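# Move fridge bottles upright onto cart tray, close door

## Task

Take each bottle that is still inside the refrigerator to the top tray of the cart and leave it standing upright there, then close the refrigerator door completely. Bottles already on that tray must also be upright when you finish. The attempt fails if a glass bottle drops any real distance, if the refrigerator door is swung open or shut violently, or if the robot tips over or ends up leaning. Anything that stays in place only because the robot is holding it at the end does not count.

## Robot and tools

ROBOT. A Hello Robot Stretch 4 with a single arm: an omni-wheel base, a lift sliding on a vertical mast, a telescoping arm that reaches forward, a three-joint wrist (yaw, pitch, roll) and a two-finger gripper. It stands about 1.6 m tall, and its base edge lies within 0.23 m of the base origin. Four cameras ride on the robot: head_camera, head_left_camera, head_right_camera (fisheye) and wrist_camera.

FRAMES. Base frame: origin on the floor beneath the base centre, x ahead, y to the left, z up. hand_pose is reported in this frame and marks the point between the fingers, 0.015 m back from the tips; its printed value may be slightly wrong. With all wrist joints at 0 its axes line up with the base frame. The odometry frame is the base frame as it was when the scene began. base_odometry counts wheel rotation only, so wheel slip shows up as motion; heading runs -3.142 to 3.142, positive to the left.

TOOLS.
- execute_actions(actions, cameras): actions is a list holding exactly one action, or empty to just get state and images. An action contains "base", "joints", or both, plus optional "pace" and "contact_limits"; or it contains only {"end_of_arm": "enable_torque"}, which re-powers wrist or gripper motors that shut off. Everything in one action starts at once and may finish at different moments.
  "base" holds exactly one relative motion, measured from where the base last reported itself: {"translate_m": d} straight ahead (+) or back (-), metres, -2 to 2; {"strafe_m": d} sideways, left +, metres, -2 to 2; {"rotate_rad": d} turn in place, counter-clockwise from above +, radians, -3.2 to 3.2.
  "joints" is a dictionary of absolute targets by name: lift_m 0 to 1.2 (m); arm_m 0 to 0.55 (m extension); wrist_yaw_rad -1.134 to 4.276 (0 points forward, + turns left, 3.14 folded back, past 3.4 the arm may block it); wrist_pitch_rad -1.117 to 4.259 (0 level, 1.57 pointing down); wrist_roll_rad -1.117 to 4.259 (0 puts fingers level, + rolls clockwise seen from behind); gripper_m 0 to 0.08 (finger gap in m). Targets beyond range are clipped and reported; other bad values or unknown keys reject the whole call with no motion.
  "pace": "slow", "default", "fast" or "max" (base up to 0.1/0.3/0.4/0.6 m/s and 1/2/3/4 rad/s; lower when lift is above 0.2 m).
  "contact_limits": {"arm_m": value 0 to 0.75}, how hard the arm may push before stopping; default 0.5.
  cameras: list of camera names or "all"; omitted or null gives all, [] gives none.
  A joint or base left out of an action may still be driving toward an older target without the status saying so. No action runs longer than 15 s.
- wait(seconds): 0 to 10; nothing new is commanded, the world keeps running, then state and images come back.
- zoom_image(camera, region): region [x0, y0, x1, y1] in pixels of that camera's latest full image, origin top-left, at most 504 by 504.
- read_manual(section): only "licences"; returns licence text and moves nothing.
- finished_scene(scene): pass the current scene number; ends it for good after the last command has been held, and reports success. Replying with no tool call also ends things.

RESULTS. base_status and joint_status tell how each motion of the last accepted action ended: "done"; "off_target" (stopped short, may still be pushing); "contact_stop_at_<key>" (hit something; that part goes slack, a slack lift may sag under load and slack wheels may coast); "limit_stop_at_<name>", e.g. own_body (self-collision; can happen with wrist pitched below -0.2 and rolled below -0.4 or above 4) or tilt (leaning beyond 6 degrees: lift, arm, wheels go slack); "time_out"; "torque_fault" (a wrist or gripper motor went limp; send enable_torque). After a stop the old target is dropped. If a call reports a stop, later calls in that same reply are skipped. on_its_own lists things not commanded by this call, including "held at" targets and efforts outside rest range. lidar_m: 12 distances in m, 30-degree sectors, first straight ahead then counter-clockwise (4th left, 7th behind, 10th right); "-" means nothing seen or closer than 0.25 m; glass and thin legs can be missed. wrist_depth_mm: a 7x7 grid of median depths, 100 to 2000 mm, clear objects omitted. motor_effort: percent of max, positive toward larger joint values, peak in brackets; wheel effort positive means turning right. turned_by_wheels vs turned_by_imu differing by over 0.1 rad suggests a collision or slip. base_tilt in degrees, forward and right positive.

GRIPPING. Command a gripper_m smaller than the object to squeeze; after a grip, "off_target" means something is between the fingers. If gripper effort stays beyond about 50 the motor shuts off and may release the object.

AVOID. Dropping bottles (especially glass) from height; yanking or ramming the fridge door; driving or turning with over 1 kg held and arm_m above 0.2, especially at fast paces; hard pushes or pulls with the gripper raised; pressing the gripper into things with base or arm moves (causes torque faults). To unfold the wrist at the start, send lift_m 0.4 together with wrist_yaw_rad 0. Shorter robot motion time is better.

Each tool is called after "Request:" as a command line: name --argument value for each argument, lists and objects as JSON in quotes; but a table of rows of numbers goes row by row, as --pt "numbers of a row", without its own name.

## Session

Request:
execute_actions --actions '[]'

Scene clock: 0.00 s.
base_odometry: x=+0.000 y=+0.000 heading=+0.000 (m, m, rad; odometry frame)
turned_by_wheels: +0.000 (rad since the last result)
turned_by_imu: +0.000 (rad since the last result)
base_tilt: forward=+0.7 right=-0.8 (deg)
lidar_m: 2.23 1.96 0.82 0.82 0.97 1.43 1.44 1.68 0.99 1.15 1.27 1.37
base_status: not commanded
joint_positions: lift_m=+0.150 arm_m=+0.000 wrist_yaw_rad=+3.131 wrist_pitch_rad=+0.008 wrist_roll_rad=+0.013 gripper_m=+0.040
joint_status: not commanded
motor_effort: lift_m=+21 arm_m=-1 wrist_yaw_rad=+0 wrist_pitch_rad=-8 wrist_roll_rad=-1 gripper_m=+0 wheel_0=+0 wheel_1=+0 wheel_2=+0 (%)
hand_pose: x=-0.0407 y=+0.0898 z=+0.3263 quat_wxyz=(+0.006, -0.004, +0.006, +1.000) (m; base frame)
wrist_depth_mm: - 140 1661 1576 1464 1430 1366 / - 139 1576 1576 1499 1430 1397 / - 126 190 1576 1499 1430 1366 / 107 140 234 1537 1537 1430 1366 / 139 1708 1618 1537 1464 1430 1397 / 1205 1308 1366 1308 1229 1160 1118 / 866 931 112 878 116 - 798
pictures: head_camera, head_left_camera, head_right_camera, wrist_camera
Images, in order (width x height): head_camera 420x560, head_left_camera 420x672, head_right_camera 420x672, wrist_camera 616x392.

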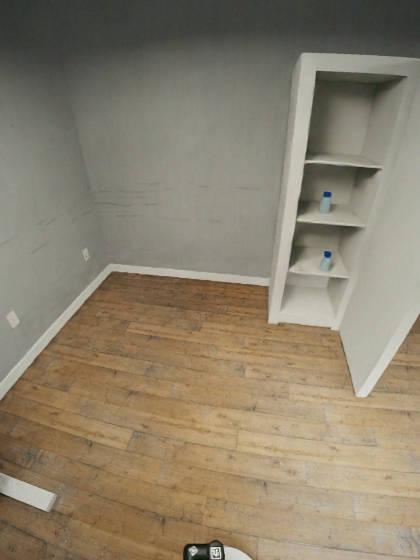

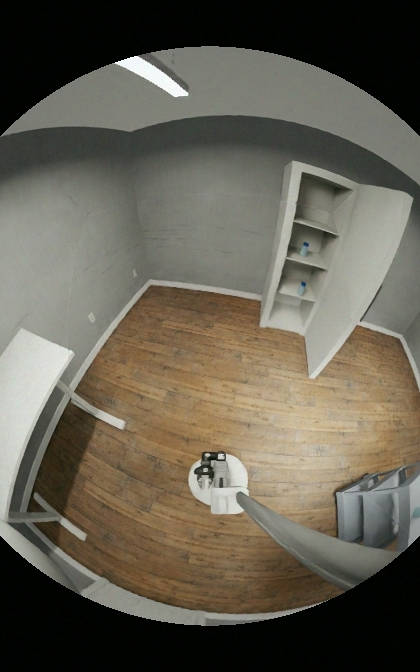

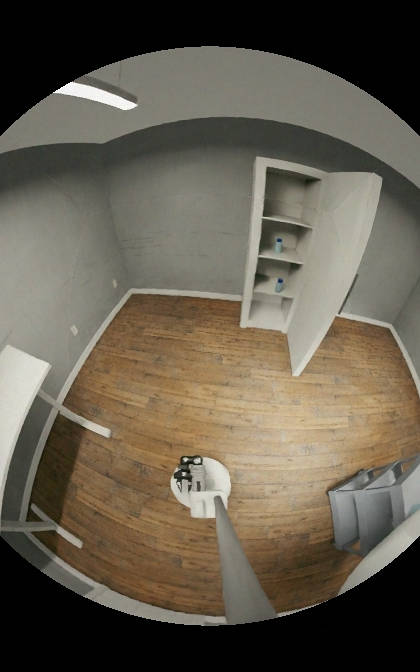

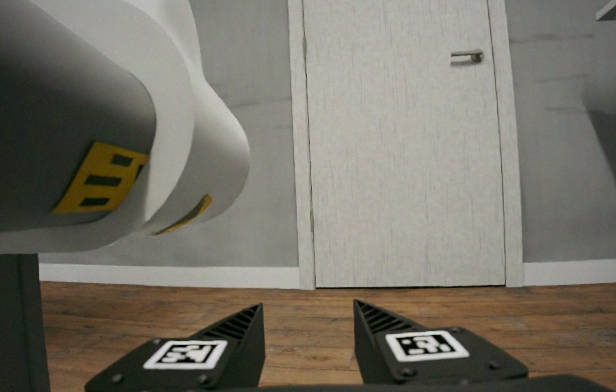

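Request:
execute_actions --actions '[{"base":{"rotate_rad":-1.4},"joints":{"lift_m":0.4,"wrist_yaw_rad":0,"gripper_m":0.08}}]'

Scene clock: 22.93 s.
base_odometry: x=+0.000 y=+0.000 heading=-1.400 (m, m, rad; odometry frame)
turned_by_wheels: -1.400 (rad since the last result)
turned_by_imu: -1.384 (rad since the last result)
base_tilt: forward=+0.7 right=-0.8 (deg)
lidar_m: 3.12 1.28 1.70 2.28 1.77 0.81 0.84 1.07 1.43 1.45 1.16 0.97
base_status: done
joint_positions: lift_m=+0.400 arm_m=+0.000 wrist_yaw_rad=+0.001 wrist_pitch_rad=+0.008 wrist_roll_rad=+0.013 gripper_m=+0.080
joint_status: all done
motor_effort: lift_m=+24(27) arm_m=-1(1) wrist_yaw_rad=-2(8) wrist_pitch_rad=-9(9) wrist_roll_rad=-1(1) gripper_m=+2(2) wheel_0=-1(8) wheel_1=-1(6) wheel_2=-1(6) (%)
hand_pose: x=+0.3838 y=-0.0873 z=+0.5762 quat_wxyz=(+1.000, +0.006, +0.004, +0.000) (m; base frame)
wrist_depth_mm: - - - - - - - / - - - - - 820 640 / - - - - - 1060 - / - - - - - - - / - - - - - 788 647 / - - - - - 661 1756 / - 108 732 1397 1255 - -
pictures: head_camera, head_left_camera, head_right_camera, wrist_camera
Images, in order (width x height): head_camera 420x560, head_left_camera 420x672, head_right_camera 420x672, wrist_camera 616x392.

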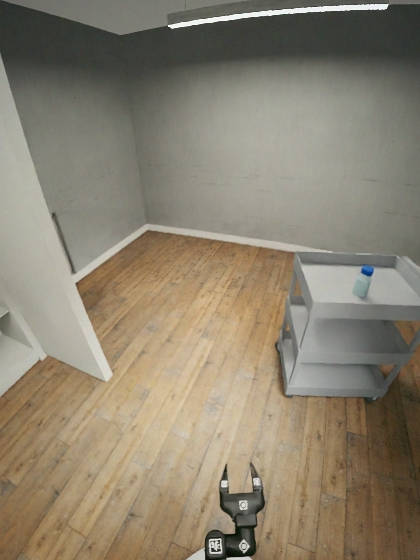

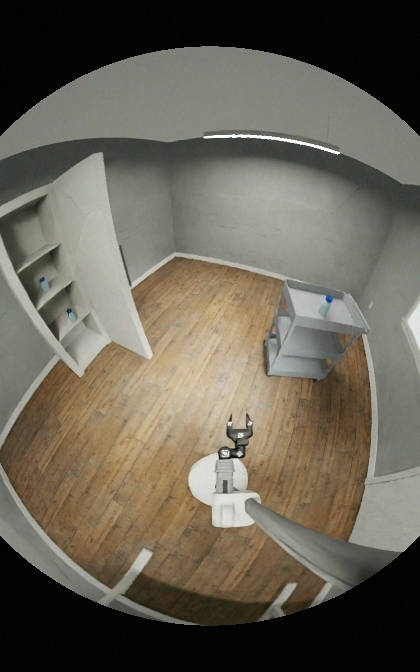

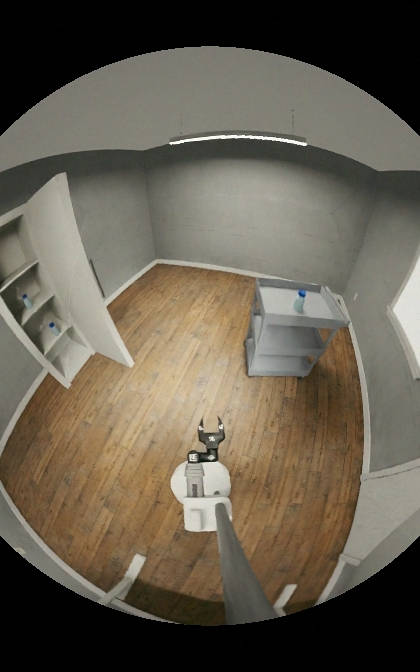

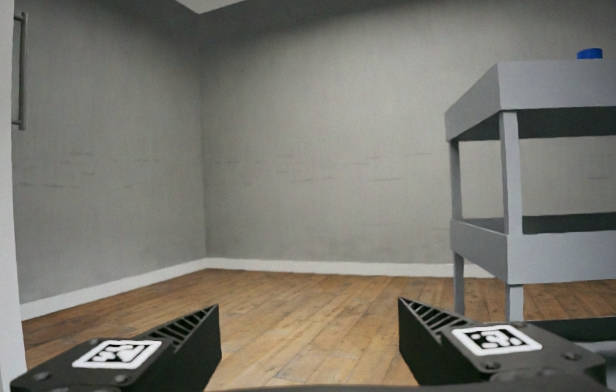

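Request:
zoom_image --camera "head_camera" --region '[260, 230, 420, 420]'

Region (260, 230, 420, 420) of head_camera's 420x560 image, scaled by 2.653, with more detail than that image has; it fills the left 424 columns of this view, and the rest is white.

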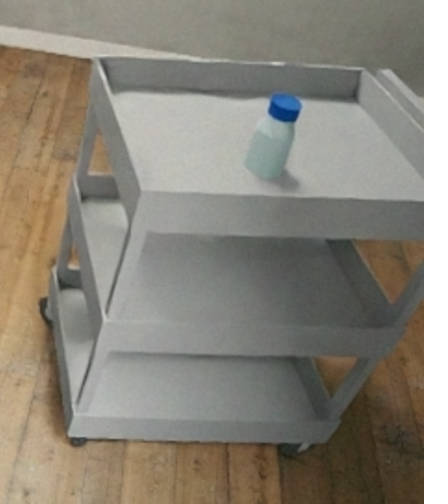

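Request:
execute_actions --actions '[{"base":{"rotate_rad":1.215},"joints":{"lift_m":0.5},"pace":"fast"}]' --cameras '[]'

Request:
execute_actions --actions '[{"base":{"strafe_m":-0.47},"pace":"fast"}]' --cameras '[]'

Request:
execute_actions --actions '[{"base":{"translate_m":0.9},"pace":"fast"}]' --cameras '["head_camera","wrist_camera"]'

Scene clock: 60.77 s.
base_odometry: x=+0.000 y=+0.000 heading=-0.185 (m, m, rad; odometry frame)
turned_by_wheels: +1.215 (rad since the last result)
turned_by_imu: +1.202 (rad since the last result)
base_tilt: forward=+0.8 right=-0.8 (deg)
lidar_m: 1.69 2.23 0.85 0.83 0.86 1.28 1.43 1.55 1.06 0.99 3.06 1.28
base_status: done
joint_positions: lift_m=+0.500 arm_m=+0.000 wrist_yaw_rad=+0.000 wrist_pitch_rad=+0.008 wrist_roll_rad=+0.013 gripper_m=+0.080
joint_status: all done
motor_effort: lift_m=+23(25) arm_m=-1(1) wrist_yaw_rad=-1(1) wrist_pitch_rad=-8(8) wrist_roll_rad=-2(1) gripper_m=+2(2) wheel_0=+0(8) wheel_1=+1(8) wheel_2=+1(8) (%)
hand_pose: x=+0.3838 y=-0.0874 z=+0.6763 quat_wxyz=(+1.000, +0.006, +0.004, +0.000) (m; base frame)
wrist_depth_mm: - - - - 1863 1336 931 / - - - - 1863 1397 931 / - - - - 1808 1430 960 / - - - - 1921 1397 960 / - - - - 1863 1397 976 / - - - - 1708 1255 960 / - 108 831 1576 1430 - -
pictures: none
No camera images: the call's "cameras" was empty. Leave "cameras" out to get every camera's image.

Scene clock: 63.17 s.
base_odometry: x=-0.087 y=-0.462 heading=-0.185 (m, m, rad; odometry frame)
turned_by_wheels: +0.000 (rad since the last result)
turned_by_imu: +0.001 (rad since the last result)
base_tilt: forward=+0.7 right=-0.8 (deg)
lidar_m: 1.15 2.36 2.15 1.30 1.36 1.52 1.46 0.92 0.54 0.50 2.76 1.02
base_status: done
joint_positions: lift_m=+0.500 arm_m=+0.000 wrist_yaw_rad=+0.000 wrist_pitch_rad=+0.008 wrist_roll_rad=+0.013 gripper_m=+0.080
joint_status: not commanded
motor_effort: lift_m=+23(23) arm_m=-1(1) wrist_yaw_rad=-1(1) wrist_pitch_rad=-8(9) wrist_roll_rad=-2(1) gripper_m=+1(2) wheel_0=-3(11) wheel_1=+1(11) wheel_2=+0(3) (%)
hand_pose: x=+0.3837 y=-0.0874 z=+0.6763 quat_wxyz=(+1.000, +0.006, +0.004, +0.000) (m; base frame)
wrist_depth_mm: - - 1863 1808 917 1921 1921 / - - 1808 1708 960 1921 1921 / - - 1863 1808 976 1921 1863 / - - 1863 1863 1060 1921 1921 / - - - 1863 891 1921 1983 / - - 1499 1863 904 1921 1921 / - 108 809 1464 946 - -
pictures: none
No camera images: the call's "cameras" was empty. Leave "cameras" out to get every camera's image.

Scene clock: 66.77 s.
base_odometry: x=+0.798 y=-0.628 heading=-0.185 (m, m, rad; odometry frame)
turned_by_wheels: +0.000 (rad since the last result)
turned_by_imu: -0.001 (rad since the last result)
base_tilt: forward=+0.8 right=-0.8 (deg)
lidar_m: 0.76 0.83 2.00 1.99 1.37 1.86 2.34 1.12 1.29 2.62 0.27 0.42
base_status: done
joint_positions: lift_m=+0.500 arm_m=+0.000 wrist_yaw_rad=+0.000 wrist_pitch_rad=+0.008 wrist_roll_rad=+0.013 gripper_m=+0.080
joint_status: not commanded
motor_effort: lift_m=+23(23) arm_m=-1(1) wrist_yaw_rad=-1(0) wrist_pitch_rad=-8(8) wrist_roll_rad=-2(1) gripper_m=+2(2) wheel_0=+1(5) wheel_1=-2(5) wheel_2=+1(13) (%)
hand_pose: x=+0.3837 y=-0.0874 z=+0.6763 quat_wxyz=(+1.000, +0.006, +0.004, +0.000) (m; base frame)
wrist_depth_mm: 1160 574 1008 991 768 445 324 / 1160 574 683 691 647 462 327 / 1138 574 960 976 831 477 334 / 1160 580 991 991 866 488 338 / 1160 591 991 976 878 488 340 / 1138 574 683 615 640 421 342 / - 109 559 1008 917 - -
pictures: head_camera, wrist_camera
Images, in order (width x height): head_camera 420x560, wrist_camera 616x392.

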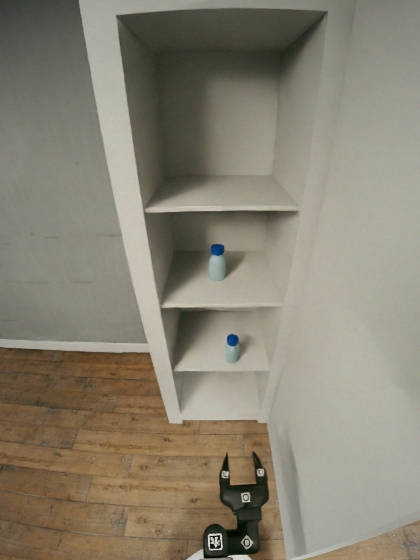

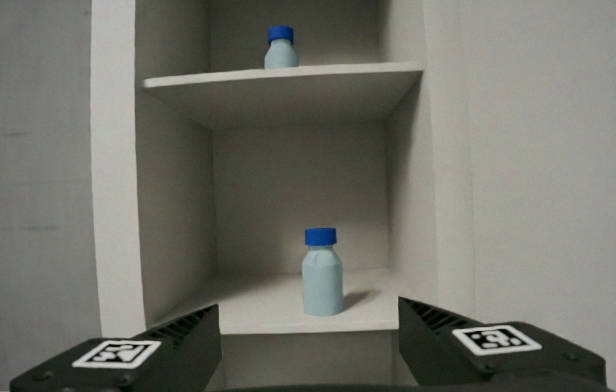

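Request:
zoom_image --camera "wrist_camera" --region '[260, 210, 390, 340]'

Request:
execute_actions --actions '[{"joints":{"lift_m":0.4,"arm_m":0.2}}]' --cameras '["head_right_camera","wrist_camera"]'

Region (260, 210, 390, 340) of wrist_camera's 616x392 image, scaled by 3.877.

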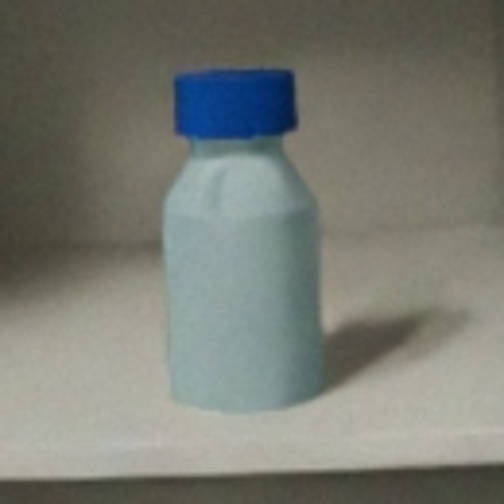

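Scene clock: 77.90 s.
base_odometry: x=+0.798 y=-0.628 heading=-0.185 (m, m, rad; odometry frame)
turned_by_wheels: +0.000 (rad since the last result)
turned_by_imu: +0.000 (rad since the last result)
base_tilt: forward=+0.8 right=-0.9 (deg)
lidar_m: 0.78 0.83 2.01 2.02 1.40 1.90 2.35 1.13 1.28 2.66 0.30 0.40
base_status: not commanded
joint_positions: lift_m=+0.400 arm_m=+0.199 wrist_yaw_rad=+0.000 wrist_pitch_rad=+0.008 wrist_roll_rad=+0.013 gripper_m=+0.080
joint_status: all done
motor_effort: lift_m=+17(19) arm_m=+6(7) wrist_yaw_rad=+0(1) wrist_pitch_rad=-9(8) wrist_roll_rad=-1(0) gripper_m=+0(1) wheel_0=+0(0) wheel_1=-2(2) wheel_2=+1(1) (%)
hand_pose: x=+0.5824 y=-0.0874 z=+0.5768 quat_wxyz=(+1.000, +0.006, +0.004, +0.000) (m; base frame)
wrist_depth_mm: 379 544 634 647 640 375 357 / 382 549 798 788 788 384 359 / 377 544 798 788 778 394 359 / 379 544 809 442 778 404 357 / 379 508 707 430 609 413 357 / 382 433 392 798 394 359 359 / - 109 484 809 788 - -
pictures: head_right_camera, wrist_camera
Images, in order (width x height): head_right_camera 420x672, wrist_camera 616x392.

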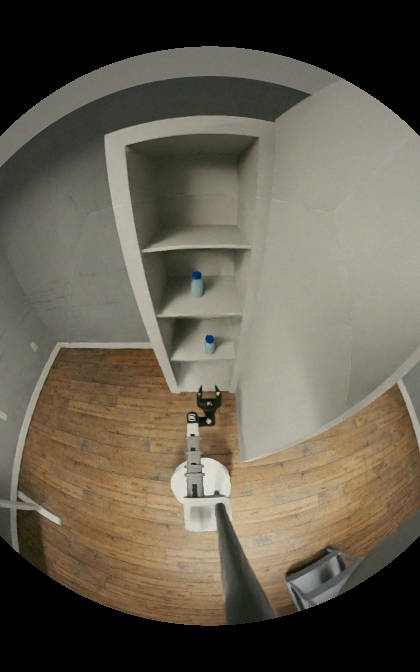

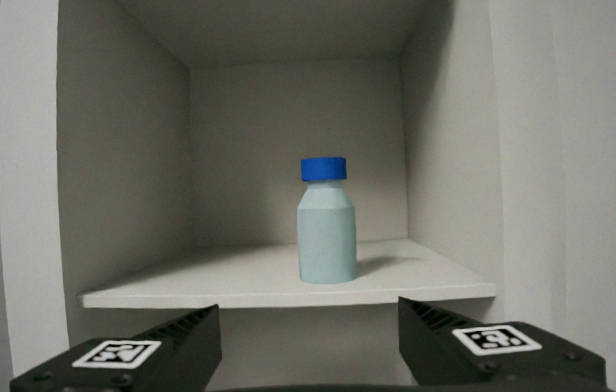

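Request:
execute_actions --actions '[{"base":{"strafe_m":-0.015},"joints":{"lift_m":0.485,"arm_m":0.4}}]' --cameras '["wrist_camera"]'

Scene clock: 94.43 s.
base_odometry: x=+0.795 y=-0.642 heading=-0.185 (m, m, rad; odometry frame)
turned_by_wheels: +0.000 (rad since the last result)
turned_by_imu: +0.001 (rad since the last result)
base_tilt: forward=+0.7 right=-0.8 (deg)
lidar_m: 0.77 0.82 2.02 2.01 1.41 1.87 2.37 1.11 1.30 2.61 0.28 0.38
base_status: done
joint_positions: lift_m=+0.485 arm_m=+0.399 wrist_yaw_rad=+0.000 wrist_pitch_rad=+0.008 wrist_roll_rad=+0.013 gripper_m=+0.080
joint_status: all done
motor_effort: lift_m=+24(26) arm_m=+6(7) wrist_yaw_rad=+0(1) wrist_pitch_rad=-7(8) wrist_roll_rad=+0(2) gripper_m=+3(2) wheel_0=+2(8) wheel_1=+0(6) wheel_2=+0(2) (%)
hand_pose: x=+0.7824 y=-0.0874 z=+0.6612 quat_wxyz=(+1.000, +0.006, +0.004, +0.000) (m; base frame)
wrist_depth_mm: 384 433 455 469 477 364 260 / 382 530 603 609 591 375 265 / 387 559 603 603 591 382 270 / 384 549 603 603 597 392 273 / 375 539 603 591 597 397 277 / 370 517 603 236 544 340 277 / - 108 272 227 229 - -
pictures: wrist_camera
Images, in order (width x height): wrist_camera 616x392.

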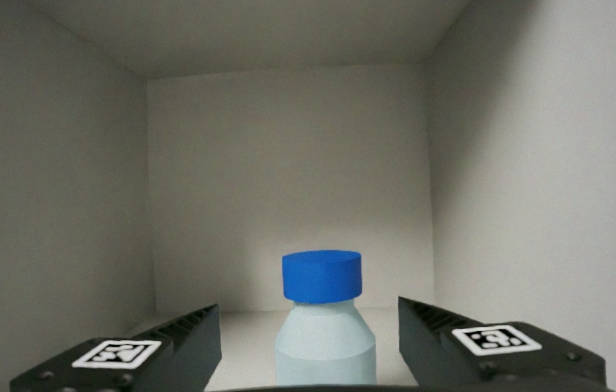

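Request:
execute_actions --actions '[{"base":{"strafe_m":-0.008},"joints":{"lift_m":0.487,"arm_m":0.46}}]' --cameras '[]'

Request:
execute_actions --actions '[{"joints":{"arm_m":0.512},"pace":"slow"}]' --cameras '["wrist_camera","head_camera"]'

Scene clock: 104.10 s.
base_odometry: x=+0.794 y=-0.650 heading=-0.185 (m, m, rad; odometry frame)
turned_by_wheels: +0.000 (rad since the last result)
turned_by_imu: +0.001 (rad since the last result)
base_tilt: forward=+0.8 right=-0.9 (deg)
lidar_m: 0.78 0.81 2.01 2.01 1.43 1.89 2.37 1.09 1.28 2.62 0.30 0.38
base_status: done
joint_positions: lift_m=+0.487 arm_m=+0.459 wrist_yaw_rad=+0.000 wrist_pitch_rad=+0.008 wrist_roll_rad=+0.013 gripper_m=+0.080
joint_status: all done
motor_effort: lift_m=+24(26) arm_m=+6(7) wrist_yaw_rad=+0(0) wrist_pitch_rad=-6(10) wrist_roll_rad=+2(1) gripper_m=+2(1) wheel_0=-1(10) wheel_1=+2(6) wheel_2=+0(1) (%)
hand_pose: x=+0.8424 y=-0.0874 z=+0.6632 quat_wxyz=(+1.000, +0.006, +0.004, +0.000) (m; base frame)
wrist_depth_mm: 389 430 452 462 473 353 252 / 394 530 549 539 535 364 258 / 392 544 549 539 539 375 263 / 387 544 549 539 539 379 266 / 387 549 549 544 535 387 268 / 379 530 539 174 530 330 268 / - 109 180 176 189 - -
pictures: none
No camera images: the call's "cameras" was empty. Leave "cameras" out to get every camera's image.

Scene clock: 105.83 s.
base_odometry: x=+0.794 y=-0.650 heading=-0.185 (m, m, rad; odometry frame)
turned_by_wheels: +0.000 (rad since the last result)
turned_by_imu: +0.000 (rad since the last result)
base_tilt: forward=+0.7 right=-0.8 (deg)
lidar_m: 0.78 0.81 2.00 1.95 1.45 1.93 2.36 1.10 1.30 2.61 0.29 0.39
base_status: not commanded
joint_positions: lift_m=+0.487 arm_m=+0.511 wrist_yaw_rad=+0.000 wrist_pitch_rad=+0.008 wrist_roll_rad=+0.013 gripper_m=+0.080
joint_status: all done
motor_effort: lift_m=+24(24) arm_m=+7(7) wrist_yaw_rad=+0(0) wrist_pitch_rad=-9(7) wrist_roll_rad=+2(1) gripper_m=+2(2) wheel_0=-1(0) wheel_1=+1(2) wheel_2=+0(0) (%)
hand_pose: x=+0.8944 y=-0.0874 z=+0.6632 quat_wxyz=(+1.000, +0.006, +0.004, +0.000) (m; base frame)
wrist_depth_mm: 387 430 449 462 469 359 256 / 389 492 492 488 484 368 262 / 389 500 496 484 488 379 266 / 387 496 488 488 484 384 271 / 379 500 492 488 488 389 272 / 375 496 492 144 147 336 272 / - 108 142 118 129 - -
pictures: head_camera, wrist_camera
Images, in order (width x height): head_camera 420x560, wrist_camera 616x392.

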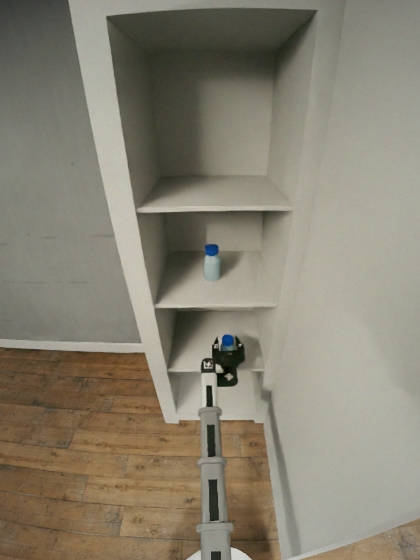

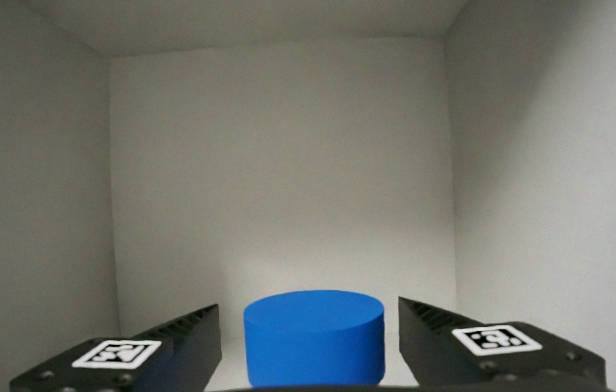

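Request:
execute_actions --actions '[{"joints":{"arm_m":0.52,"gripper_m":0.04}}]' --cameras '["wrist_camera"]'

Request:
execute_actions --actions '[{"joints":{"lift_m":0.51},"pace":"slow"}]' --cameras '["wrist_camera","head_camera"]'

Scene clock: 113.67 s.
base_odometry: x=+0.794 y=-0.650 heading=-0.185 (m, m, rad; odometry frame)
turned_by_wheels: +0.000 (rad since the last result)
turned_by_imu: +0.000 (rad since the last result)
base_tilt: forward=+0.7 right=-0.7 (deg)
lidar_m: 0.79 0.78 2.01 1.99 1.43 1.94 2.36 1.09 1.28 2.64 0.26 0.36
base_status: not commanded
joint_positions: lift_m=+0.487 arm_m=+0.519 wrist_yaw_rad=+0.000 wrist_pitch_rad=+0.008 wrist_roll_rad=+0.013 gripper_m=+0.053
joint_status: gripper_m off_target (ended at +0.053, target +0.040); the others done
on_its_own: gripper_m is held at +0.047, not at your +0.040, by its contact guard: the fingers met something
motor_effort: lift_m=+24(24) arm_m=+6(6) wrist_yaw_rad=+2(1) wrist_pitch_rad=-7(8) wrist_roll_rad=+0(1) gripper_m=-37(36) wheel_0=-1(1) wheel_1=+1(2) wheel_2=+0(0) (%)
hand_pose: x=+0.9024 y=-0.0875 z=+0.6633 quat_wxyz=(+1.000, +0.006, +0.004, +0.000) (m; base frame)
wrist_depth_mm: 384 424 445 459 466 359 257 / 387 488 480 480 477 368 260 / 389 492 484 484 473 379 266 / 387 492 488 484 477 384 270 / 382 488 484 484 480 389 272 / 377 484 484 143 477 362 272 / 368 109 114 111 115 - -
pictures: wrist_camera
Images, in order (width x height): wrist_camera 616x392.

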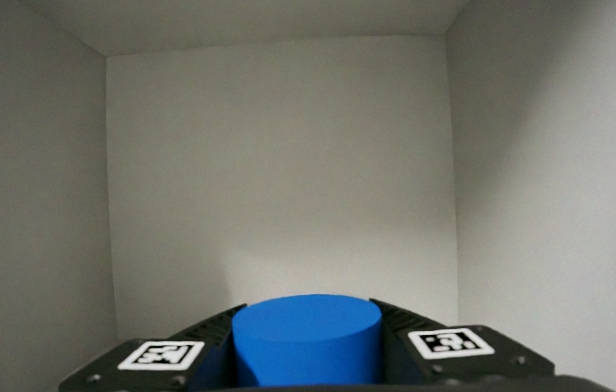

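Scene clock: 114.63 s.
base_odometry: x=+0.794 y=-0.650 heading=-0.185 (m, m, rad; odometry frame)
turned_by_wheels: +0.000 (rad since the last result)
turned_by_imu: +0.000 (rad since the last result)
base_tilt: forward=+0.8 right=-0.9 (deg)
lidar_m: 0.77 0.81 2.01 2.02 1.42 1.91 2.34 1.09 1.31 2.64 0.28 0.36
base_status: not commanded
joint_positions: lift_m=+0.510 arm_m=+0.519 wrist_yaw_rad=+0.000 wrist_pitch_rad=+0.010 wrist_roll_rad=+0.012 gripper_m=+0.053
joint_status: all done
on_its_own: gripper_m is held at +0.047, not at your +0.040, by its contact guard: the fingers met something
motor_effort: lift_m=+26(28) arm_m=+6(6) wrist_yaw_rad=+1(1) wrist_pitch_rad=-16(16) wrist_roll_rad=+2(1) gripper_m=-36(37) wheel_0=-1(1) wheel_1=+2(1) wheel_2=+0(0) (%)
hand_pose: x=+0.9024 y=-0.0875 z=+0.6856 quat_wxyz=(+1.000, +0.006, +0.005, +0.000) (m; base frame)
wrist_depth_mm: 366 389 407 421 427 359 256 / 387 488 484 480 469 368 260 / 389 488 484 484 473 379 268 / 384 488 484 477 477 387 271 / 379 488 484 484 477 389 272 / 375 488 484 144 477 362 273 / 368 109 115 111 115 - -
pictures: head_camera, wrist_camera
Images, in order (width x height): head_camera 420x560, wrist_camera 616x392.

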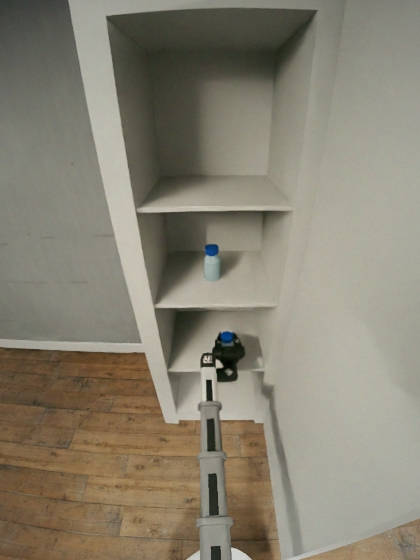

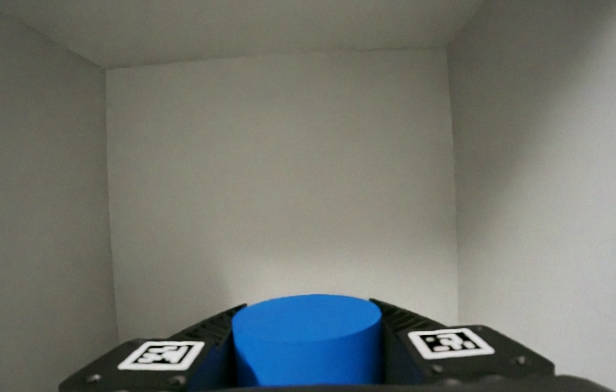

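Request:
execute_actions --actions '[{"joints":{"arm_m":0.0},"base":{"translate_m":-0.5}}]' --cameras '[]'

Request:
execute_actions --actions '[{"joints":{"lift_m":0.92},"base":{"rotate_rad":-2.1}}]' --cameras '["wrist_camera","head_camera"]'

Scene clock: 137.03 s.
base_odometry: x=+0.302 y=-0.558 heading=-0.185 (m, m, rad; odometry frame)
turned_by_wheels: +0.000 (rad since the last result)
turned_by_imu: +0.001 (rad since the last result)
base_tilt: forward=+0.9 right=-0.8 (deg)
lidar_m: 1.13 1.92 2.16 1.30 1.38 1.92 1.86 0.70 0.69 2.58 2.52 0.68
base_status: done
joint_positions: lift_m=+0.510 arm_m=+0.001 wrist_yaw_rad=+0.000 wrist_pitch_rad=+0.010 wrist_roll_rad=+0.012 gripper_m=+0.053
joint_status: all done
on_its_own: gripper_m is held at +0.047, not at your +0.040, by its contact guard: the fingers met something
motor_effort: lift_m=+25(26) arm_m=-6(9) wrist_yaw_rad=+1(1) wrist_pitch_rad=-16(16) wrist_roll_rad=+1(2) gripper_m=-37(37) wheel_0=-1(3) wheel_1=+1(7) wheel_2=-2(8) (%)
hand_pose: x=+0.3847 y=-0.0875 z=+0.6856 quat_wxyz=(+1.000, +0.006, +0.005, +0.000) (m; base frame)
wrist_depth_mm: 1618 1618 1118 1229 741 402 1537 / 1618 1618 1255 1464 788 404 1537 / 1618 1576 1182 1430 831 402 1576 / 1661 1618 1205 1464 842 404 1618 / 1708 1576 1160 1464 878 404 1537 / 1661 1618 1060 144 569 404 1576 / 1618 109 115 111 115 - 1537
pictures: none
No camera images: the call's "cameras" was empty. Leave "cameras" out to get every camera's image.

Scene clock: 139.67 s.
base_odometry: x=+0.302 y=-0.558 heading=-2.285 (m, m, rad; odometry frame)
turned_by_wheels: -2.100 (rad since the last result)
turned_by_imu: -2.076 (rad since the last result)
base_tilt: forward=+0.8 right=-0.8 (deg)
lidar_m: 0.69 2.60 2.49 0.68 1.20 1.93 2.19 1.30 1.40 1.89 1.86 0.67
base_status: done
joint_positions: lift_m=+0.920 arm_m=+0.001 wrist_yaw_rad=+0.000 wrist_pitch_rad=+0.010 wrist_roll_rad=+0.012 gripper_m=+0.053
joint_status: all done
on_its_own: gripper_m is held at +0.047, not at your +0.040, by its contact guard: the fingers met something
motor_effort: lift_m=+25(28) arm_m=-7(7) wrist_yaw_rad=+0(1) wrist_pitch_rad=-15(15) wrist_roll_rad=-1(1) gripper_m=-38(37) wheel_0=+0(8) wheel_1=+2(10) wheel_2=-1(8) (%)
hand_pose: x=+0.3847 y=-0.0874 z=+1.0956 quat_wxyz=(+1.000, +0.006, +0.005, +0.000) (m; base frame)
wrist_depth_mm: - - - - - 1863 1499 / - - - - - 1863 1499 / - - - - - 1921 1537 / - - - - - 1921 1576 / - - - - - 1921 1576 / - - - 144 750 946 1537 / - 109 115 111 115 - 1576
pictures: head_camera, wrist_camera
Images, in order (width x height): head_camera 420x560, wrist_camera 616x392.

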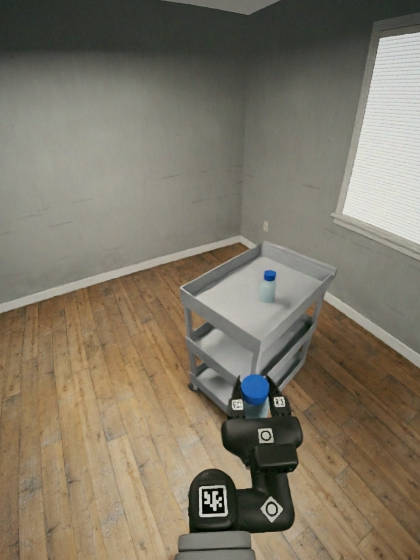

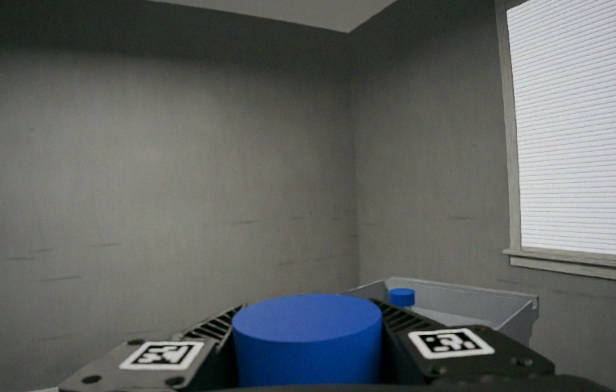

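Request:
execute_actions --actions '[{"base":{"rotate_rad":0.06}}]' --cameras '[]'

Request:
execute_actions --actions '[{"joints":{"arm_m":0.47},"base":{"translate_m":0.1}}]' --cameras '["wrist_camera","head_camera","head_left_camera"]'

Scene clock: 152.80 s.
base_odometry: x=+0.302 y=-0.558 heading=-2.225 (m, m, rad; odometry frame)
turned_by_wheels: +0.060 (rad since the last result)
turned_by_imu: +0.060 (rad since the last result)
base_tilt: forward=+0.8 right=-0.9 (deg)
lidar_m: 0.71 2.60 2.39 0.69 1.26 1.96 2.13 1.30 1.39 1.89 1.86 0.69
base_status: done
joint_positions: lift_m=+0.920 arm_m=+0.001 wrist_yaw_rad=+0.000 wrist_pitch_rad=+0.010 wrist_roll_rad=+0.012 gripper_m=+0.053
joint_status: not commanded
on_its_own: gripper_m is held at +0.047, not at your +0.040, by its contact guard: the fingers met something
motor_effort: lift_m=+25(25) arm_m=-7(7) wrist_yaw_rad=-1(2) wrist_pitch_rad=-15(16) wrist_roll_rad=+2(1) gripper_m=-37(36) wheel_0=-1(5) wheel_1=+1(3) wheel_2=+1(5) (%)
hand_pose: x=+0.3847 y=-0.0874 z=+1.0956 quat_wxyz=(+1.000, +0.006, +0.005, +0.000) (m; base frame)
wrist_depth_mm: - - - - - 1921 1618 / - - - - - - 1618 / - - - - - - 1618 / - - - - - - 1618 / - - - - - - 1661 / - - - 144 732 946 878 / - 109 115 111 115 - 831
pictures: none
No camera images: the call's "cameras" was empty. Leave "cameras" out to get every camera's image.

Scene clock: 155.27 s.
base_odometry: x=+0.241 y=-0.637 heading=-2.225 (m, m, rad; odometry frame)
turned_by_wheels: +0.000 (rad since the last result)
turned_by_imu: +0.000 (rad since the last result)
base_tilt: forward=+0.8 right=-0.8 (deg)
lidar_m: 0.67 2.51 2.39 0.66 1.05 2.00 2.23 1.40 1.50 1.85 1.82 0.60
base_status: done
joint_positions: lift_m=+0.920 arm_m=+0.469 wrist_yaw_rad=+0.000 wrist_pitch_rad=+0.010 wrist_roll_rad=+0.012 gripper_m=+0.053
joint_status: all done
on_its_own: gripper_m is held at +0.047, not at your +0.040, by its contact guard: the fingers met something
motor_effort: lift_m=+26(25) arm_m=+6(9) wrist_yaw_rad=-1(1) wrist_pitch_rad=-15(16) wrist_roll_rad=+0(1) gripper_m=-37(37) wheel_0=-1(4) wheel_1=+1(5) wheel_2=+2(7) (%)
hand_pose: x=+0.8524 y=-0.0874 z=+1.0956 quat_wxyz=(+1.000, +0.006, +0.005, +0.000) (m; base frame)
wrist_depth_mm: 1576 1756 1863 - - 1708 1430 / 1576 1661 1921 - - 1661 1366 / 1576 1756 1921 - - 1756 1366 / 1537 1708 1921 - - 1756 1397 / 1576 1708 1863 - - 1756 1430 / 1576 1661 1808 144 - 1708 1397 / 1576 109 115 111 115 - 591
pictures: head_camera, head_left_camera, wrist_camera
Images, in order (width x height): head_camera 420x560, head_left_camera 420x672, wrist_camera 616x392.

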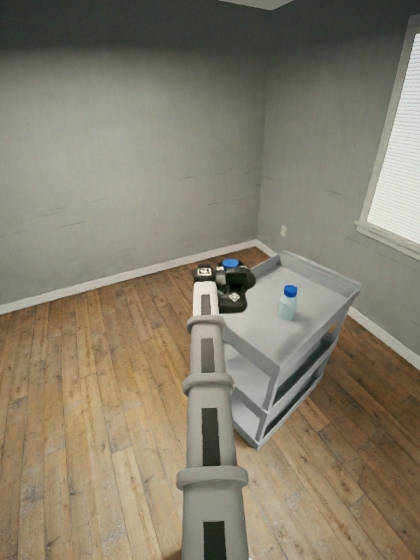

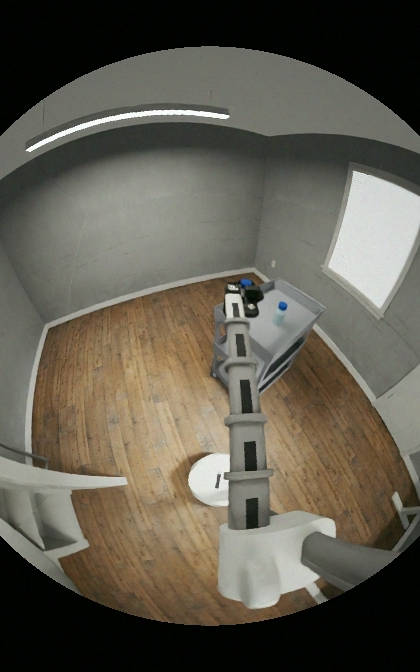

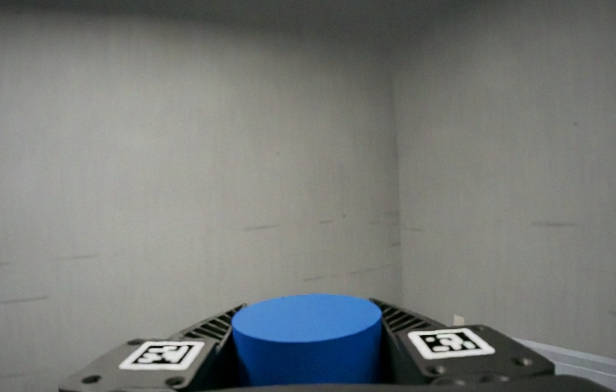

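Request:
execute_actions --actions '[{"joints":{"lift_m":0.84}}]' --cameras '["wrist_camera","head_camera"]'

Scene clock: 168.43 s.
base_odometry: x=+0.241 y=-0.637 heading=-2.225 (m, m, rad; odometry frame)
turned_by_wheels: +0.000 (rad since the last result)
turned_by_imu: +0.000 (rad since the last result)
base_tilt: forward=+0.8 right=-0.8 (deg)
lidar_m: 0.65 2.51 2.41 0.67 1.06 2.00 2.21 1.40 1.51 1.85 1.84 0.60
base_status: not commanded
joint_positions: lift_m=+0.840 arm_m=+0.469 wrist_yaw_rad=+0.000 wrist_pitch_rad=+0.010 wrist_roll_rad=+0.012 gripper_m=+0.053
joint_status: all done
on_its_own: gripper_m is held at +0.047, not at your +0.040, by its contact guard: the fingers met something
motor_effort: lift_m=+18(24) arm_m=+6(6) wrist_yaw_rad=-1(1) wrist_pitch_rad=-16(15) wrist_roll_rad=+1(2) gripper_m=-36(39) wheel_0=-1(1) wheel_1=+1(1) wheel_2=+2(2) (%)
hand_pose: x=+0.8524 y=-0.0874 z=+1.0162 quat_wxyz=(+1.000, +0.006, +0.005, +0.000) (m; base frame)
wrist_depth_mm: 1576 1708 1863 - - 1661 1397 / 1618 1708 1863 - - 1661 1366 / 1576 1756 1863 - - 1756 1397 / 1618 1708 1863 - - 1708 1397 / 1576 1708 1808 - - 1756 1397 / 1537 1708 1808 143 - 1661 591 / 1576 109 114 111 115 - 539
pictures: head_camera, wrist_camera
Images, in order (width x height): head_camera 420x560, wrist_camera 616x392.

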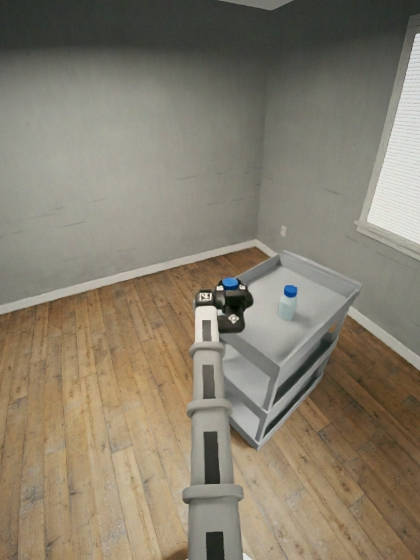

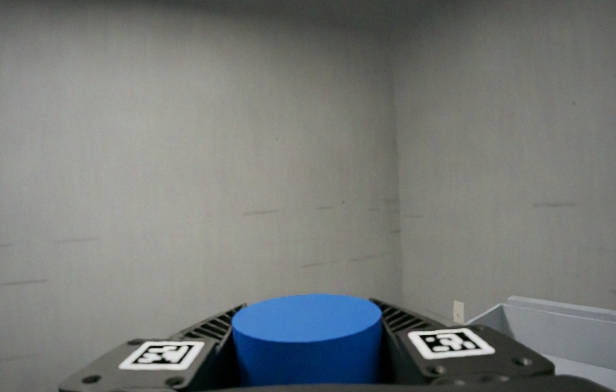

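Request:
execute_actions --actions '[{"joints":{"lift_m":0.82},"pace":"slow"}]' --cameras '[]'

Scene clock: 175.33 s.
base_odometry: x=+0.241 y=-0.637 heading=-2.225 (m, m, rad; odometry frame)
turned_by_wheels: +0.000 (rad since the last result)
turned_by_imu: +0.000 (rad since the last result)
base_tilt: forward=+0.8 right=-0.8 (deg)
lidar_m: 0.66 2.50 2.41 0.69 1.03 2.03 2.24 1.40 1.50 1.83 1.82 0.59
base_status: not commanded
joint_positions: lift_m=+0.820 arm_m=+0.469 wrist_yaw_rad=+0.000 wrist_pitch_rad=+0.010 wrist_roll_rad=+0.012 gripper_m=+0.053
joint_status: all done
on_its_own: gripper_m is held at +0.047, not at your +0.040, by its contact guard: the fingers met something
motor_effort: lift_m=+18(17) arm_m=+6(6) wrist_yaw_rad=-1(1) wrist_pitch_rad=-16(15) wrist_roll_rad=+1(1) gripper_m=-36(37) wheel_0=-1(1) wheel_1=+1(1) wheel_2=+2(2) (%)
hand_pose: x=+0.8524 y=-0.0874 z=+0.9962 quat_wxyz=(+1.000, +0.006, +0.005, +0.000) (m; base frame)
wrist_depth_mm: 1576 1708 1863 - - 1618 1366 / 1576 1756 1863 - - 1708 1397 / 1576 1708 1808 - - 1708 1366 / 1537 1708 1863 - - 1756 1397 / 1576 1708 1921 - - 1808 1397 / 1576 1708 1808 144 - 597 574 / 1537 109 114 111 115 - 521
pictures: none
No camera images: the call's "cameras" was empty. Leave "cameras" out to get every camera's image.

Request:
execute_actions --actions '[{"joints":{"lift_m":0.81},"pace":"slow"}]' --cameras '[]'

Scene clock: 180.97 s.
base_odometry: x=+0.241 y=-0.637 heading=-2.225 (m, m, rad; odometry frame)
turned_by_wheels: +0.000 (rad since the last result)
turned_by_imu: +0.000 (rad since the last result)
base_tilt: forward=+0.7 right=-0.9 (deg)
lidar_m: 0.66 2.51 2.39 0.66 1.02 2.01 2.22 1.40 1.49 1.82 1.84 0.59
base_status: not commanded
joint_positions: lift_m=+0.810 arm_m=+0.469 wrist_yaw_rad=+0.000 wrist_pitch_rad=+0.010 wrist_roll_rad=+0.012 gripper_m=+0.053
joint_status: all done
on_its_own: gripper_m is held at +0.047, not at your +0.040, by its contact guard: the fingers met something
motor_effort: lift_m=+18(21) arm_m=+6(6) wrist_yaw_rad=-1(1) wrist_pitch_rad=-13(14) wrist_roll_rad=+1(2) gripper_m=-38(36) wheel_0=+0(1) wheel_1=+0(1) wheel_2=+2(2) (%)
hand_pose: x=+0.8524 y=-0.0874 z=+0.9862 quat_wxyz=(+1.000, +0.006, +0.005, +0.000) (m; base frame)
wrist_depth_mm: 1618 1708 1863 - - 1661 1430 / 1576 1756 1863 - - 1708 1397 / 1576 1708 1863 - - 1708 1366 / 1618 1708 1808 - - 1756 1397 / 1576 1708 1863 - - 1756 1464 / 1537 1661 1808 144 484 597 559 / 1537 109 115 111 115 - -
pictures: none
No camera images: the call's "cameras" was empty. Leave "cameras" out to get every camera's image.

Request:
execute_actions --actions '[{"joints":{"lift_m":0.804},"pace":"slow"}]' --cameras '["wrist_camera"]'

Scene clock: 185.27 s.
base_odometry: x=+0.241 y=-0.637 heading=-2.225 (m, m, rad; odometry frame)
turned_by_wheels: +0.000 (rad since the last result)
turned_by_imu: +0.000 (rad since the last result)
base_tilt: forward=+0.8 right=-0.8 (deg)
lidar_m: 0.65 2.49 2.42 0.65 1.06 2.02 2.26 1.39 1.51 1.86 1.82 0.61
base_status: not commanded
joint_positions: lift_m=+0.804 arm_m=+0.469 wrist_yaw_rad=+0.000 wrist_pitch_rad=+0.010 wrist_roll_rad=+0.012 gripper_m=+0.053
joint_status: all done
on_its_own: gripper_m is held at +0.047, not at your +0.040, by its contact guard: the fingers met something
motor_effort: lift_m=+18(18) arm_m=+6(6) wrist_yaw_rad=+0(1) wrist_pitch_rad=-15(16) wrist_roll_rad=+0(1) gripper_m=-36(37) wheel_0=-1(1) wheel_1=+1(1) wheel_2=+2(2) (%)
hand_pose: x=+0.8524 y=-0.0874 z=+0.9802 quat_wxyz=(+1.000, +0.006, +0.005, +0.000) (m; base frame)
wrist_depth_mm: 1618 1708 1921 - - 1618 1366 / 1576 1661 1921 - - 1708 1397 / 1576 1756 1921 - - 1708 1366 / 1576 1756 1863 - - 1756 1366 / 1576 1708 1863 - - 1708 1430 / 1576 1708 1756 144 484 580 554 / 1537 109 114 111 115 - -
pictures: wrist_camera
Images, in order (width x height): wrist_camera 616x392.

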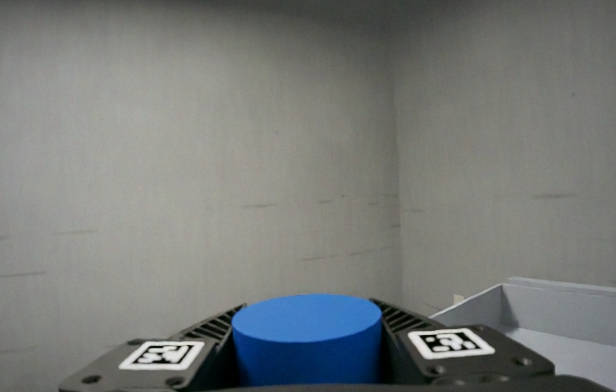

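Request:
execute_actions --actions '[{"joints":{"lift_m":0.796},"pace":"slow"}]' --cameras '[]'

Scene clock: 189.43 s.
base_odometry: x=+0.241 y=-0.637 heading=-2.225 (m, m, rad; odometry frame)
turned_by_wheels: +0.000 (rad since the last result)
turned_by_imu: +0.000 (rad since the last result)
base_tilt: forward=+0.8 right=-0.9 (deg)
lidar_m: 0.65 2.51 2.41 0.67 1.02 2.00 2.26 1.40 1.52 1.84 1.81 0.57
base_status: not commanded
joint_positions: lift_m=+0.796 arm_m=+0.469 wrist_yaw_rad=+0.000 wrist_pitch_rad=+0.011 wrist_roll_rad=+0.012 gripper_m=+0.053
joint_status: all done
on_its_own: gripper_m is held at +0.047, not at your +0.040, by its contact guard: the fingers met something
motor_effort: lift_m=+18(20) arm_m=+6(6) wrist_yaw_rad=-1(1) wrist_pitch_rad=-15(15) wrist_roll_rad=+2(1) gripper_m=-37(37) wheel_0=-1(1) wheel_1=+1(1) wheel_2=+2(2) (%)
hand_pose: x=+0.8524 y=-0.0874 z=+0.9722 quat_wxyz=(+1.000, +0.006, +0.005, +0.000) (m; base frame)
wrist_depth_mm: 1576 1756 1863 - - 1618 1366 / 1576 1661 1863 - - 1661 1366 / 1576 1756 1921 - - 1708 1430 / 1576 1708 1863 - - 1756 1366 / 1537 1708 1921 - - 1756 1430 / 1618 1708 1808 143 477 585 549 / 1618 109 114 111 115 - -
pictures: none
No camera images: the call's "cameras" was empty. Leave "cameras" out to get every camera's image.

Request:
execute_actions --actions '[{"joints":{"lift_m":0.788},"pace":"slow"}]' --cameras '["wrist_camera"]'

Scene clock: 194.07 s.
base_odometry: x=+0.241 y=-0.637 heading=-2.225 (m, m, rad; odometry frame)
turned_by_wheels: +0.000 (rad since the last result)
turned_by_imu: +0.000 (rad since the last result)
base_tilt: forward=+0.8 right=-0.8 (deg)
lidar_m: 0.64 2.51 2.41 0.67 1.01 2.05 2.22 1.41 1.50 1.82 1.83 0.62
base_status: not commanded
joint_positions: lift_m=+0.788 arm_m=+0.469 wrist_yaw_rad=+0.000 wrist_pitch_rad=+0.011 wrist_roll_rad=+0.012 gripper_m=+0.053
joint_status: all done
on_its_own: gripper_m is held at +0.047, not at your +0.040, by its contact guard: the fingers met something
motor_effort: lift_m=+18(17) arm_m=+6(6) wrist_yaw_rad=-1(0) wrist_pitch_rad=-15(15) wrist_roll_rad=+0(1) gripper_m=-37(37) wheel_0=-1(1) wheel_1=+1(1) wheel_2=+2(2) (%)
hand_pose: x=+0.8524 y=-0.0874 z=+0.9642 quat_wxyz=(+1.000, +0.006, +0.005, +0.000) (m; base frame)
wrist_depth_mm: 1618 1708 1863 - - 1708 1430 / 1576 1708 1863 - - 1708 1366 / 1576 1708 1863 - - 1756 1397 / 1537 1708 1808 - - 1756 1366 / 1537 1708 1863 - - 1756 1366 / 1537 1708 1756 144 473 569 535 / 1576 109 115 111 115 - -
pictures: wrist_camera
Images, in order (width x height): wrist_camera 616x392.

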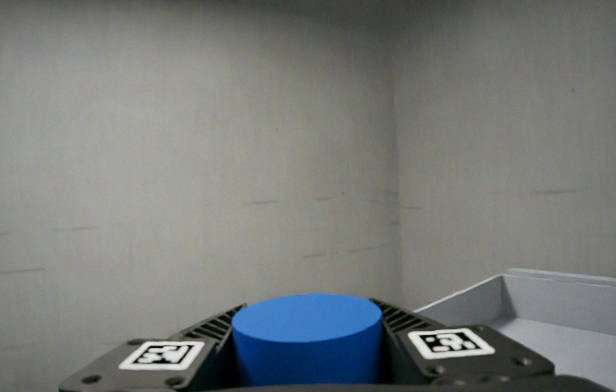

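Request:
execute_actions --actions '[{"joints":{"lift_m":0.78},"pace":"slow"}]' --cameras '[]'

Scene clock: 199.80 s.
base_odometry: x=+0.241 y=-0.637 heading=-2.225 (m, m, rad; odometry frame)
turned_by_wheels: +0.000 (rad since the last result)
turned_by_imu: +0.000 (rad since the last result)
base_tilt: forward=+0.8 right=-0.9 (deg)
lidar_m: 0.66 2.52 2.44 0.69 1.04 2.03 2.24 1.41 1.51 1.81 1.81 0.59
base_status: not commanded
joint_positions: lift_m=+0.780 arm_m=+0.469 wrist_yaw_rad=+0.000 wrist_pitch_rad=+0.011 wrist_roll_rad=+0.012 gripper_m=+0.053
joint_status: all done
on_its_own: gripper_m is held at +0.047, not at your +0.040, by its contact guard: the fingers met something
motor_effort: lift_m=+18(18) arm_m=+6(6) wrist_yaw_rad=+0(0) wrist_pitch_rad=-17(16) wrist_roll_rad=+1(0) gripper_m=-36(36) wheel_0=-1(1) wheel_1=+1(1) wheel_2=+2(2) (%)
hand_pose: x=+0.8524 y=-0.0874 z=+0.9562 quat_wxyz=(+1.000, +0.006, +0.005, +0.000) (m; base frame)
wrist_depth_mm: 1576 1708 1921 - - 1661 1397 / 1537 1708 1863 - - 1661 1366 / 1618 1708 1863 - - 1708 1397 / 1618 1708 1863 - - 1756 1430 / 1618 1708 1863 - - 1808 1397 / 1576 1708 1756 143 449 564 539 / 1576 109 115 111 115 - -
pictures: none
No camera images: the call's "cameras" was empty. Leave "cameras" out to get every camera's image.

Request:
execute_actions --actions '[{"joints":{"lift_m":0.772},"pace":"slow"}]' --cameras '["head_camera"]'

Scene clock: 203.90 s.
base_odometry: x=+0.241 y=-0.637 heading=-2.225 (m, m, rad; odometry frame)
turned_by_wheels: +0.000 (rad since the last result)
turned_by_imu: +0.000 (rad since the last result)
base_tilt: forward=+0.8 right=-0.8 (deg)
lidar_m: 0.66 2.52 2.44 0.68 1.06 2.03 2.25 1.41 1.52 1.84 1.82 0.60
base_status: not commanded
joint_positions: lift_m=+0.772 arm_m=+0.469 wrist_yaw_rad=+0.000 wrist_pitch_rad=+0.011 wrist_roll_rad=+0.012 gripper_m=+0.053
joint_status: all done
on_its_own: gripper_m is held at +0.047, not at your +0.040, by its contact guard: the fingers met something
motor_effort: lift_m=+18(19) arm_m=+6(6) wrist_yaw_rad=+0(1) wrist_pitch_rad=-14(16) wrist_roll_rad=-3(1) gripper_m=-37(36) wheel_0=-1(1) wheel_1=+1(1) wheel_2=+2(2) (%)
hand_pose: x=+0.8524 y=-0.0874 z=+0.9482 quat_wxyz=(+1.000, +0.006, +0.005, +0.000) (m; base frame)
wrist_depth_mm: 1576 1708 1863 - - 1708 1397 / 1537 1708 1921 - - 1708 1366 / 1576 1708 1921 - - 1708 1397 / 1576 1708 1863 - - 1756 1366 / 1576 1708 1863 - - 1756 1366 / 1576 1756 1863 144 445 544 530 / 1537 109 115 111 115 - -
pictures: head_camera
Images, in order (width x height): head_camera 420x560.

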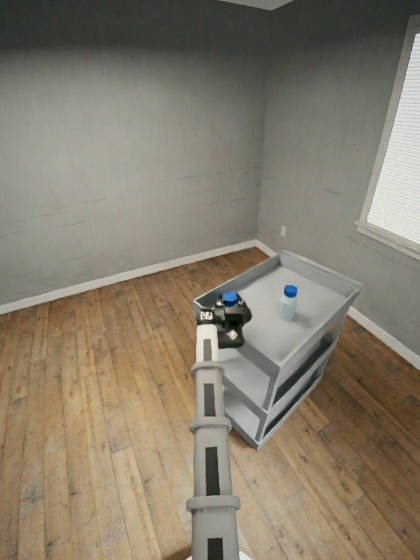

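Request:
execute_actions --actions '[{"joints":{"lift_m":0.766},"pace":"slow"}]' --cameras '["wrist_camera"]'

Scene clock: 209.63 s.
base_odometry: x=+0.241 y=-0.637 heading=-2.225 (m, m, rad; odometry frame)
turned_by_wheels: +0.000 (rad since the last result)
turned_by_imu: +0.000 (rad since the last result)
base_tilt: forward=+0.6 right=-0.9 (deg)
lidar_m: 0.68 2.49 2.41 0.67 1.00 2.01 2.25 1.41 1.50 1.85 1.82 0.59
base_status: not commanded
joint_positions: lift_m=+0.766 arm_m=+0.469 wrist_yaw_rad=+0.000 wrist_pitch_rad=+0.011 wrist_roll_rad=+0.012 gripper_m=+0.053
joint_status: all done
on_its_own: gripper_m is held at +0.047, not at your +0.040, by its contact guard: the fingers met something
motor_effort: lift_m=+18(18) arm_m=+6(6) wrist_yaw_rad=-1(1) wrist_pitch_rad=-15(15) wrist_roll_rad=+0(0) gripper_m=-38(36) wheel_0=-1(1) wheel_1=+1(1) wheel_2=+2(2) (%)
hand_pose: x=+0.8524 y=-0.0874 z=+0.9422 quat_wxyz=(+1.000, +0.006, +0.005, +0.000) (m; base frame)
wrist_depth_mm: 1537 1708 1921 - - 1661 1397 / 1537 1708 1808 - - 1708 1366 / 1576 1708 1921 - - 1708 1397 / 1576 1756 1863 - - 1756 1366 / 1618 1756 1863 - - 1808 1336 / 1537 1708 1808 144 442 530 525 / 1537 109 115 111 115 - -
pictures: wrist_camera
Images, in order (width x height): wrist_camera 616x392.

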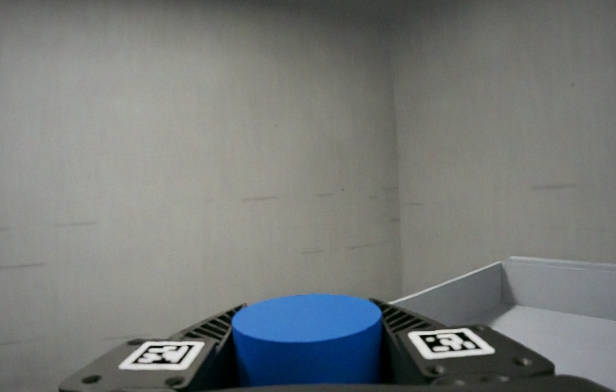

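Request:
execute_actions --actions '[{"joints":{"lift_m":0.759},"pace":"slow"}]' --cameras '[]'

Scene clock: 220.07 s.
base_odometry: x=+0.241 y=-0.637 heading=-2.225 (m, m, rad; odometry frame)
turned_by_wheels: +0.000 (rad since the last result)
turned_by_imu: +0.000 (rad since the last result)
base_tilt: forward=+0.7 right=-0.7 (deg)
lidar_m: 0.67 2.50 2.41 0.67 1.04 2.03 2.25 1.41 1.53 1.84 1.82 0.64
base_status: not commanded
joint_positions: lift_m=+0.759 arm_m=+0.469 wrist_yaw_rad=+0.000 wrist_pitch_rad=+0.011 wrist_roll_rad=+0.012 gripper_m=+0.053
joint_status: all done
on_its_own: gripper_m is held at +0.047, not at your +0.040, by its contact guard: the fingers met something
motor_effort: lift_m=+18(19) arm_m=+6(6) wrist_yaw_rad=+0(1) wrist_pitch_rad=-15(15) wrist_roll_rad=+0(0) gripper_m=-38(37) wheel_0=-1(1) wheel_1=+1(1) wheel_2=+2(2) (%)
hand_pose: x=+0.8524 y=-0.0874 z=+0.9352 quat_wxyz=(+1.000, +0.006, +0.005, +0.000) (m; base frame)
wrist_depth_mm: 1576 1708 1808 - - 1661 1397 / 1576 1708 1863 - - 1756 1366 / 1576 1661 1808 - - 1708 1366 / 1576 1708 1921 - - 1756 1430 / 1576 1661 1863 - - 1708 1336 / 1537 1708 1808 144 430 517 525 / 1618 109 114 111 115 - -
pictures: none
No camera images: the call's "cameras" was empty. Leave "cameras" out to get every camera's image.


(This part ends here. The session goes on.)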